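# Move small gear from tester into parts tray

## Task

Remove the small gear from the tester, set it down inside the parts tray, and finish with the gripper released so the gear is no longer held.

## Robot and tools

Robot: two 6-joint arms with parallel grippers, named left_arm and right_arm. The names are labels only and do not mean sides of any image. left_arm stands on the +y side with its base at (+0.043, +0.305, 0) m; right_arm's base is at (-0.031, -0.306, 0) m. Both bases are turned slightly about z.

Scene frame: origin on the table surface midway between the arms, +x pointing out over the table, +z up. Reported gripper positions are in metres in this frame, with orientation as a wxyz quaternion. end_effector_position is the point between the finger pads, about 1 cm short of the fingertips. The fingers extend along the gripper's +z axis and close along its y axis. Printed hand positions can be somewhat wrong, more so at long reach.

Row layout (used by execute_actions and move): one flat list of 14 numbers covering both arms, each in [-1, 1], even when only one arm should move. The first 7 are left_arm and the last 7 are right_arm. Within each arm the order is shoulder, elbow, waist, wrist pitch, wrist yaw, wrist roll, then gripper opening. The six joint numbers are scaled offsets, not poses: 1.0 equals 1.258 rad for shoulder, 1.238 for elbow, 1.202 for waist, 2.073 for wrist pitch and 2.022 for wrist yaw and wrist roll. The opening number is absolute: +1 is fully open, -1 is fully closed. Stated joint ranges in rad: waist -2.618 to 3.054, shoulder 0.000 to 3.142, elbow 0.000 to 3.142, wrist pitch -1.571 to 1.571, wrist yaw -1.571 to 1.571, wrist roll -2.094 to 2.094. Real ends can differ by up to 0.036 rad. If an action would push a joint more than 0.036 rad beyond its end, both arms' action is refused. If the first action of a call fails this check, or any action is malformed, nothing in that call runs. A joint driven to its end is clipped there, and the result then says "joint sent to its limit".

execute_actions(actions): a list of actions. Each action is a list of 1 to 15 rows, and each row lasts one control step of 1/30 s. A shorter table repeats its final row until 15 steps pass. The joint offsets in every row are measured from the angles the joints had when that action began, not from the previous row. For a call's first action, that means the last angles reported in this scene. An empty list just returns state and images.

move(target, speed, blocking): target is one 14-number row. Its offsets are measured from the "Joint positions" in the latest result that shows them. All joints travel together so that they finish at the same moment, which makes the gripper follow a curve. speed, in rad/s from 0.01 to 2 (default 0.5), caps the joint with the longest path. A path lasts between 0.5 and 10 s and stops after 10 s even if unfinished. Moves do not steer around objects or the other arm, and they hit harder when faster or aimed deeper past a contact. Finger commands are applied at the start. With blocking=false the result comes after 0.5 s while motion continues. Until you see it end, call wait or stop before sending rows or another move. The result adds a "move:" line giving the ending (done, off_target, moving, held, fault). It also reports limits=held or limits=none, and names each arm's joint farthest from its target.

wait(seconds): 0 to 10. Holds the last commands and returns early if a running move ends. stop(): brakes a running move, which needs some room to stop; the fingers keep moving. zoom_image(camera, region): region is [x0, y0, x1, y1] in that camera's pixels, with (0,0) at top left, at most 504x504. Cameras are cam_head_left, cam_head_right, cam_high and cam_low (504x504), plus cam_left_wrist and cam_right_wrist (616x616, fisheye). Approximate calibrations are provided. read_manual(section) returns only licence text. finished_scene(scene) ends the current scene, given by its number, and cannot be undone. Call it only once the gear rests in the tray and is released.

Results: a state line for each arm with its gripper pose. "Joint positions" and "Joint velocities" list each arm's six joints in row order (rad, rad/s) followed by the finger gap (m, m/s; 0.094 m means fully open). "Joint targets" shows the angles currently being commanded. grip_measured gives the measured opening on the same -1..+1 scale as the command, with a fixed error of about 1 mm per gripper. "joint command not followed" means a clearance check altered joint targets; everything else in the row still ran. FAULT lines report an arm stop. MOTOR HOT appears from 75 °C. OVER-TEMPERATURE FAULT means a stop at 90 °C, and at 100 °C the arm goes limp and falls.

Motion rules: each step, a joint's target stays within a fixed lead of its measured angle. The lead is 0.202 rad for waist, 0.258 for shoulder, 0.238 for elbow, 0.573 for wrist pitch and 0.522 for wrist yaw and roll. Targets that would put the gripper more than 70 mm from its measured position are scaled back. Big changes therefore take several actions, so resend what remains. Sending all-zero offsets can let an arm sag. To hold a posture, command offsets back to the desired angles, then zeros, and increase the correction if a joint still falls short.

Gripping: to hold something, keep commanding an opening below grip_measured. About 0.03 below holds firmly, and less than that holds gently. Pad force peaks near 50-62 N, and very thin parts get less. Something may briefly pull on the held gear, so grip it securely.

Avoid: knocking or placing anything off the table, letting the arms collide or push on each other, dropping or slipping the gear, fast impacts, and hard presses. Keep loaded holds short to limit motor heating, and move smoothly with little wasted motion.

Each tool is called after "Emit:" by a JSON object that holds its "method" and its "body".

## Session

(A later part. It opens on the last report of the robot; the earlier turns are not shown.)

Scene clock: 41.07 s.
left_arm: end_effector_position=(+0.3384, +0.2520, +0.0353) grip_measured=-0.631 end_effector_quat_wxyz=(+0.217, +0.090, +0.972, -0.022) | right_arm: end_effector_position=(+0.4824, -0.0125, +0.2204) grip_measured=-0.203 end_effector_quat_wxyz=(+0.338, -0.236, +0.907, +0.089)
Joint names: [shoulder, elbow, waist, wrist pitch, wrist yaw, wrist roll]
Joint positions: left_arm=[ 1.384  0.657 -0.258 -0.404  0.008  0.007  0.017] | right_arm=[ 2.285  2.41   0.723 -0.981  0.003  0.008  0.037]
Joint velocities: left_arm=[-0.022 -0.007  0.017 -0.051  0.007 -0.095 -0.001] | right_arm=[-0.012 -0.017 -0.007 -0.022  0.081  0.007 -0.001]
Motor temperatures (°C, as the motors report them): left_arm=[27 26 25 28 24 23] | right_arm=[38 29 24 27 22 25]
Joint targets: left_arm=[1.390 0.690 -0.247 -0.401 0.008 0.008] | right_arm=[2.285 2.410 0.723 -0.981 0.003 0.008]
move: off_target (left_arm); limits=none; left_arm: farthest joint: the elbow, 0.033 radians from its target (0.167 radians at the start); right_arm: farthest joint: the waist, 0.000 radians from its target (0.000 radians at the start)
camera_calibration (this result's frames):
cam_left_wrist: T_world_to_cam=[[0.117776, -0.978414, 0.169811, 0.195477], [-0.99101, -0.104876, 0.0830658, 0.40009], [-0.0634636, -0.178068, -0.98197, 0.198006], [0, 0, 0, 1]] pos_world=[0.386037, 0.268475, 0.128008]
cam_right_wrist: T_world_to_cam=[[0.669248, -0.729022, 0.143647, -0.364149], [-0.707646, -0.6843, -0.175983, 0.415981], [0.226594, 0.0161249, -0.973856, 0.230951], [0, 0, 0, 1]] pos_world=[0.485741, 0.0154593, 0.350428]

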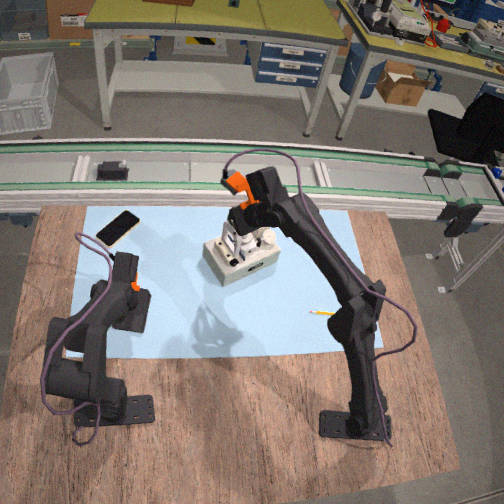

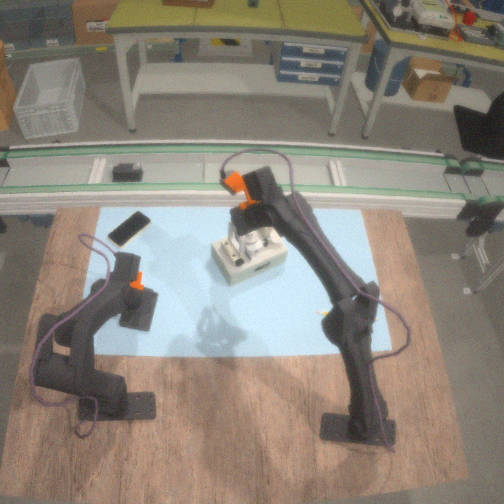

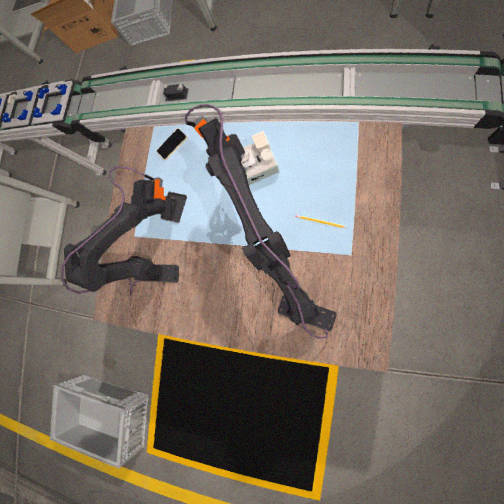

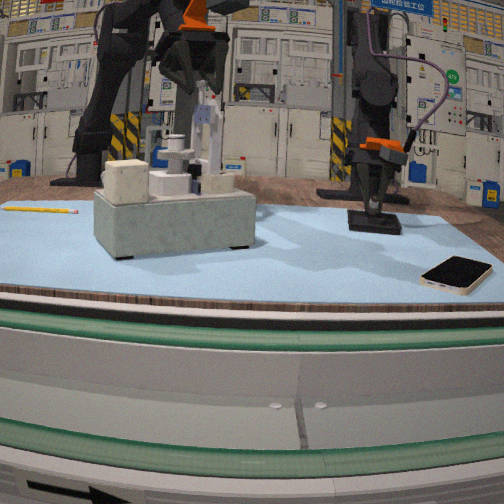

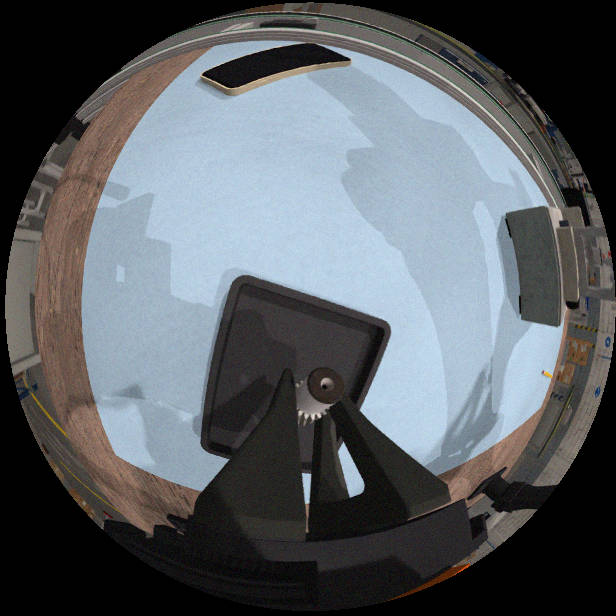

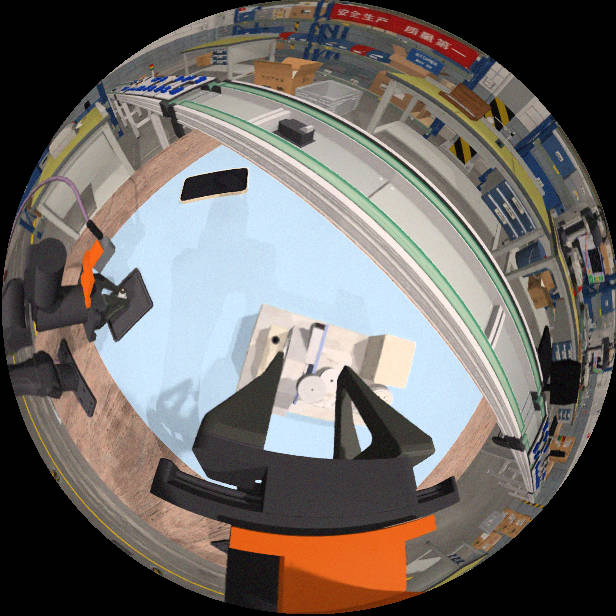

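Lower a bit more, then release and lift.

Emit:
{"method": "move", "body": {"target": [0.045,0.027,0.015,0,0,0,-0.67,0,0,0,0,0,0,-0.2], "speed": 0.15}}

Emit:
{"method": "execute_actions", "body": {"actions": [[[0,0.027,0,0,0,0,-0.2,0,0,0,0,0,0,-0.2]],[[-0.05,0.05,0,0,0,0,-0.2,0,0,0,0,0,0,-0.2]],[[-0.05,0.05,0,0,0,0,-0.2,0,0,0,0,0,0,-0.2]]]}}

Scene clock: 41.97 s.
left_arm: end_effector_position=(+0.3342, +0.2549, +0.0211) grip_measured=-0.631 end_effector_quat_wxyz=(+0.192, +0.087, +0.977, -0.019) | right_arm: end_effector_position=(+0.4824, -0.0125, +0.2204) grip_measured=-0.203 end_effector_quat_wxyz=(+0.338, -0.236, +0.907, +0.089)
Joint names: [shoulder, elbow, waist, wrist pitch, wrist yaw, wrist roll]
Joint positions: left_arm=[ 1.435  0.657 -0.251 -0.404  0.008  0.007  0.017] | right_arm=[ 2.285  2.41   0.723 -0.981  0.003  0.008  0.037]
Joint velocities: left_arm=[ 0.007 -0.017  0.012 -0.037  0.022 -0.037 -0.001] | right_arm=[-0.012 -0.017  0.007 -0.022 -0.007  0.022  0.   ]
Motor temperatures (°C, as the motors report them): left_arm=[27 26 25 28 24 23] | right_arm=[37 29 24 27 22 25]
Joint targets: left_arm=[1.441 0.691 -0.240 -0.404 0.008 0.007] | right_arm=[2.285 2.410 0.723 -0.981 0.003 0.008]
move: off_target (left_arm); limits=none; left_arm: farthest joint: the elbow, 0.033 radians from its target (0.033 radians at the start); right_arm: farthest joint: the waist, 0.000 radians from its target (0.000 radians at the start)
camera_calibration (this result's frames):
cam_left_wrist: T_world_to_cam=[[0.133047, -0.978931, 0.154894, 0.196577], [-0.984808, -0.112981, 0.131868, 0.396384], [-0.11159, -0.170085, -0.979091, 0.198324], [0, 0, 0, 1]] pos_world=[0.386339, 0.270951, 0.111458]
cam_right_wrist: T_world_to_cam=[[0.669248, -0.729022, 0.143647, -0.364149], [-0.707646, -0.6843, -0.175983, 0.415981], [0.226594, 0.0161249, -0.973856, 0.230951], [0, 0, 0, 1]] pos_world=[0.485741, 0.0154593, 0.350428]

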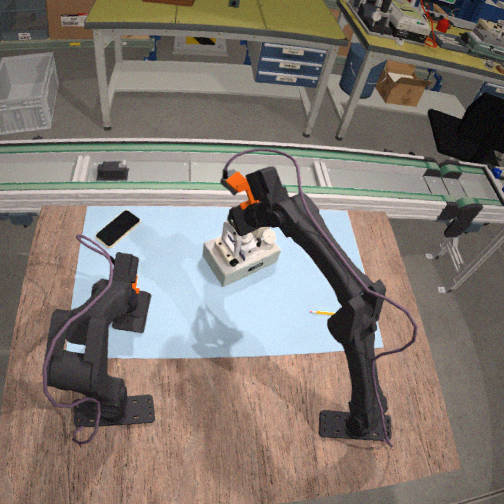

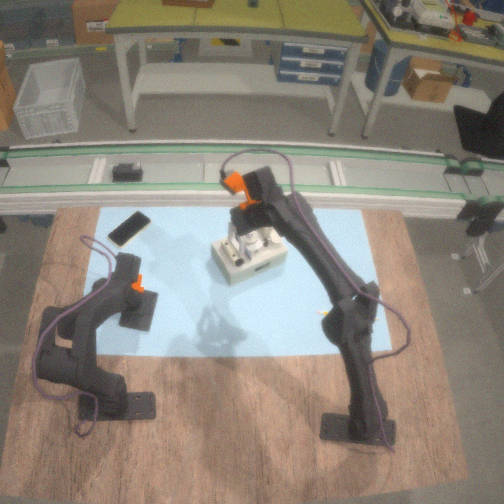

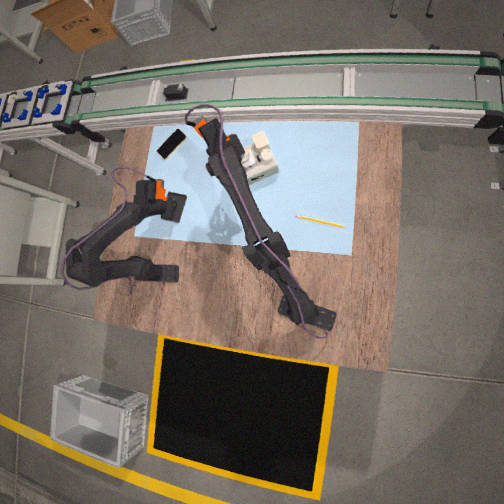

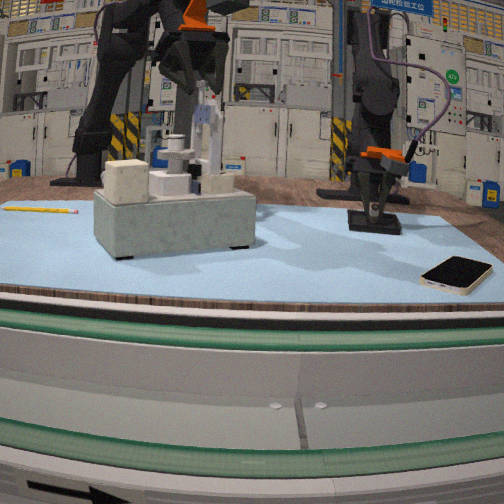

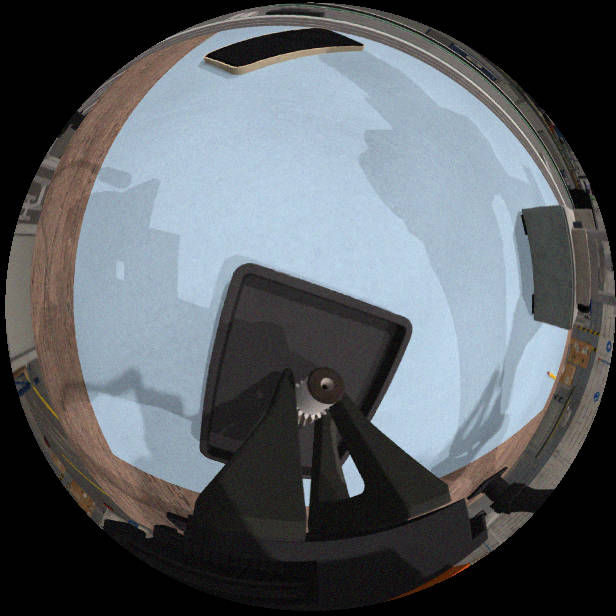

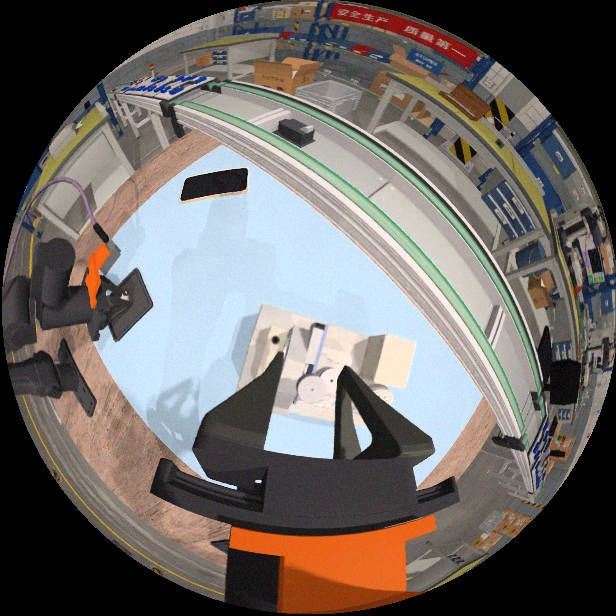

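Scene clock: 43.47 s.
left_arm: end_effector_position=(+0.3646, +0.2497, +0.0723) grip_measured=-0.203 end_effector_quat_wxyz=(+0.269, +0.086, +0.959, -0.025) | right_arm: end_effector_position=(+0.4824, -0.0125, +0.2204) grip_measured=-0.203 end_effector_quat_wxyz=(+0.338, -0.236, +0.907, +0.089)
Joint names: [shoulder, elbow, waist, wrist pitch, wrist yaw, wrist roll]
Joint positions: left_arm=[ 1.348  0.737 -0.251 -0.413  0.008  0.007  0.037] | right_arm=[ 2.285  2.41   0.723 -0.981  0.003  0.008  0.037]
Joint velocities: left_arm=[-0.012  0.012 -0.012  0.051  0.007 -0.051 -0.001] | right_arm=[-0.007  0.007 -0.007 -0.051  0.007  0.007  0.001]
Motor temperatures (°C, as the motors report them): left_arm=[27 26 25 28 24 23] | right_arm=[37 29 24 27 22 25]
Joint targets: left_arm=[1.329 0.759 -0.251 -0.408 0.008 0.007] | right_arm=[2.285 2.410 0.723 -0.981 0.003 0.008]
camera_calibration (this result's frames):
cam_left_wrist: T_world_to_cam=[[0.105479, -0.974224, 0.199403, 0.185179], [-0.993583, -0.111482, -0.0190925, 0.432728], [0.0408303, -0.19611, -0.979732, 0.201929], [0, 0, 0, 1]] pos_world=[0.402174, 0.268248, 0.169173]
cam_right_wrist: T_world_to_cam=[[0.669248, -0.729022, 0.143647, -0.364149], [-0.707646, -0.6843, -0.175983, 0.415981], [0.226594, 0.0161249, -0.973856, 0.230951], [0, 0, 0, 1]] pos_world=[0.485741, 0.0154593, 0.350428]

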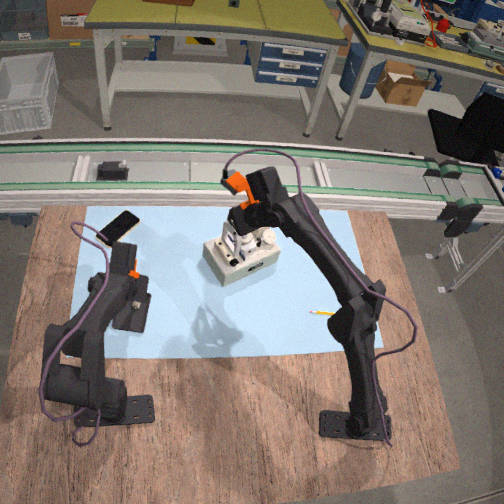

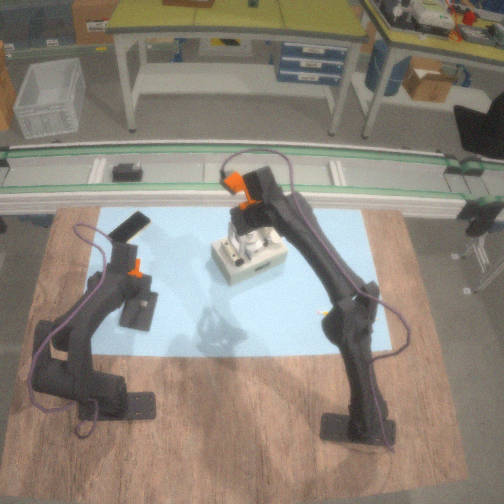

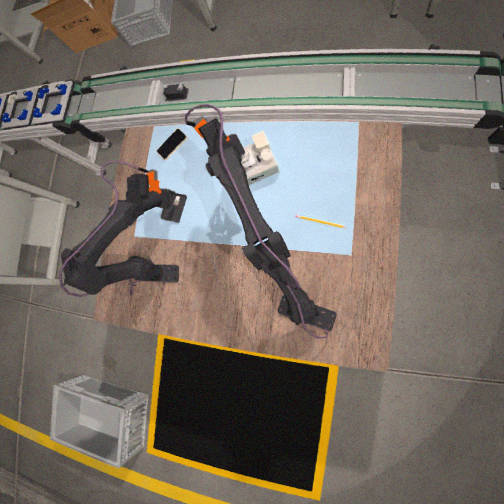

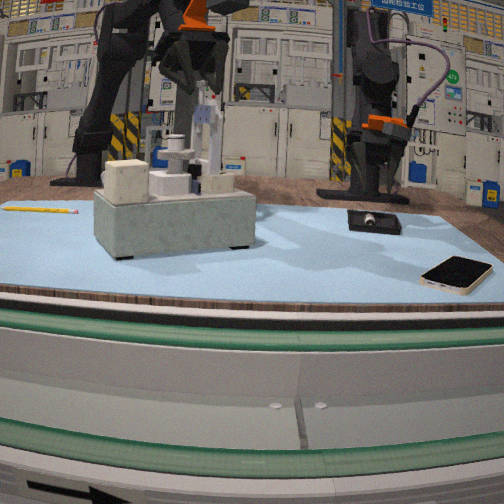

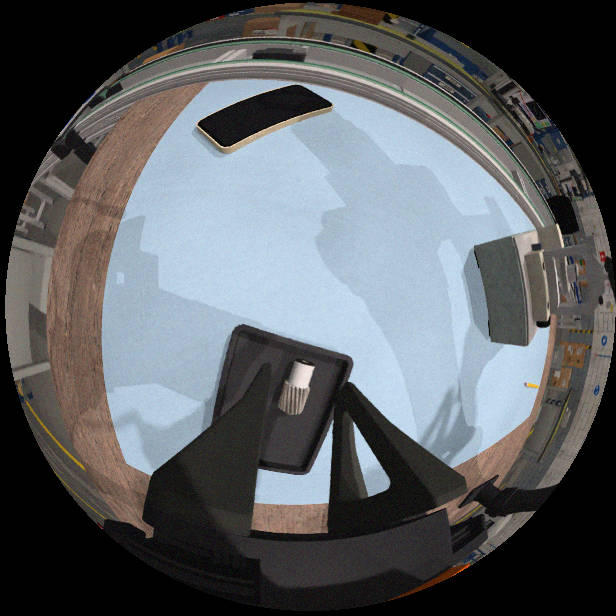

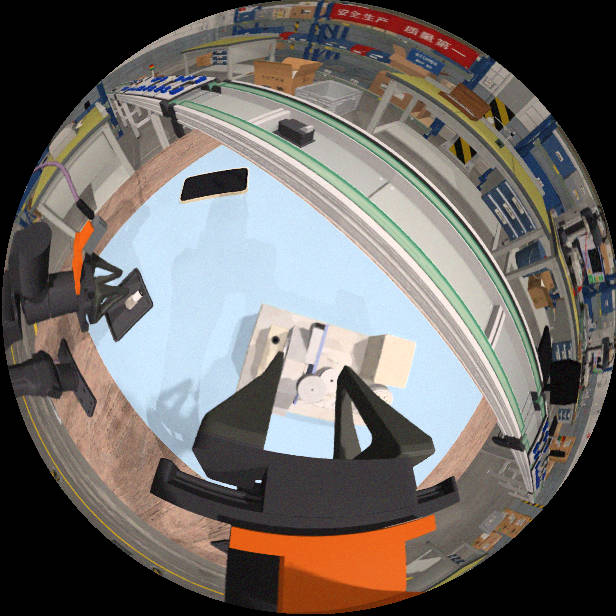

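Emit:
{"method": "finished_scene", "body": {"scene": 1}}

The scene is finished: the task was done.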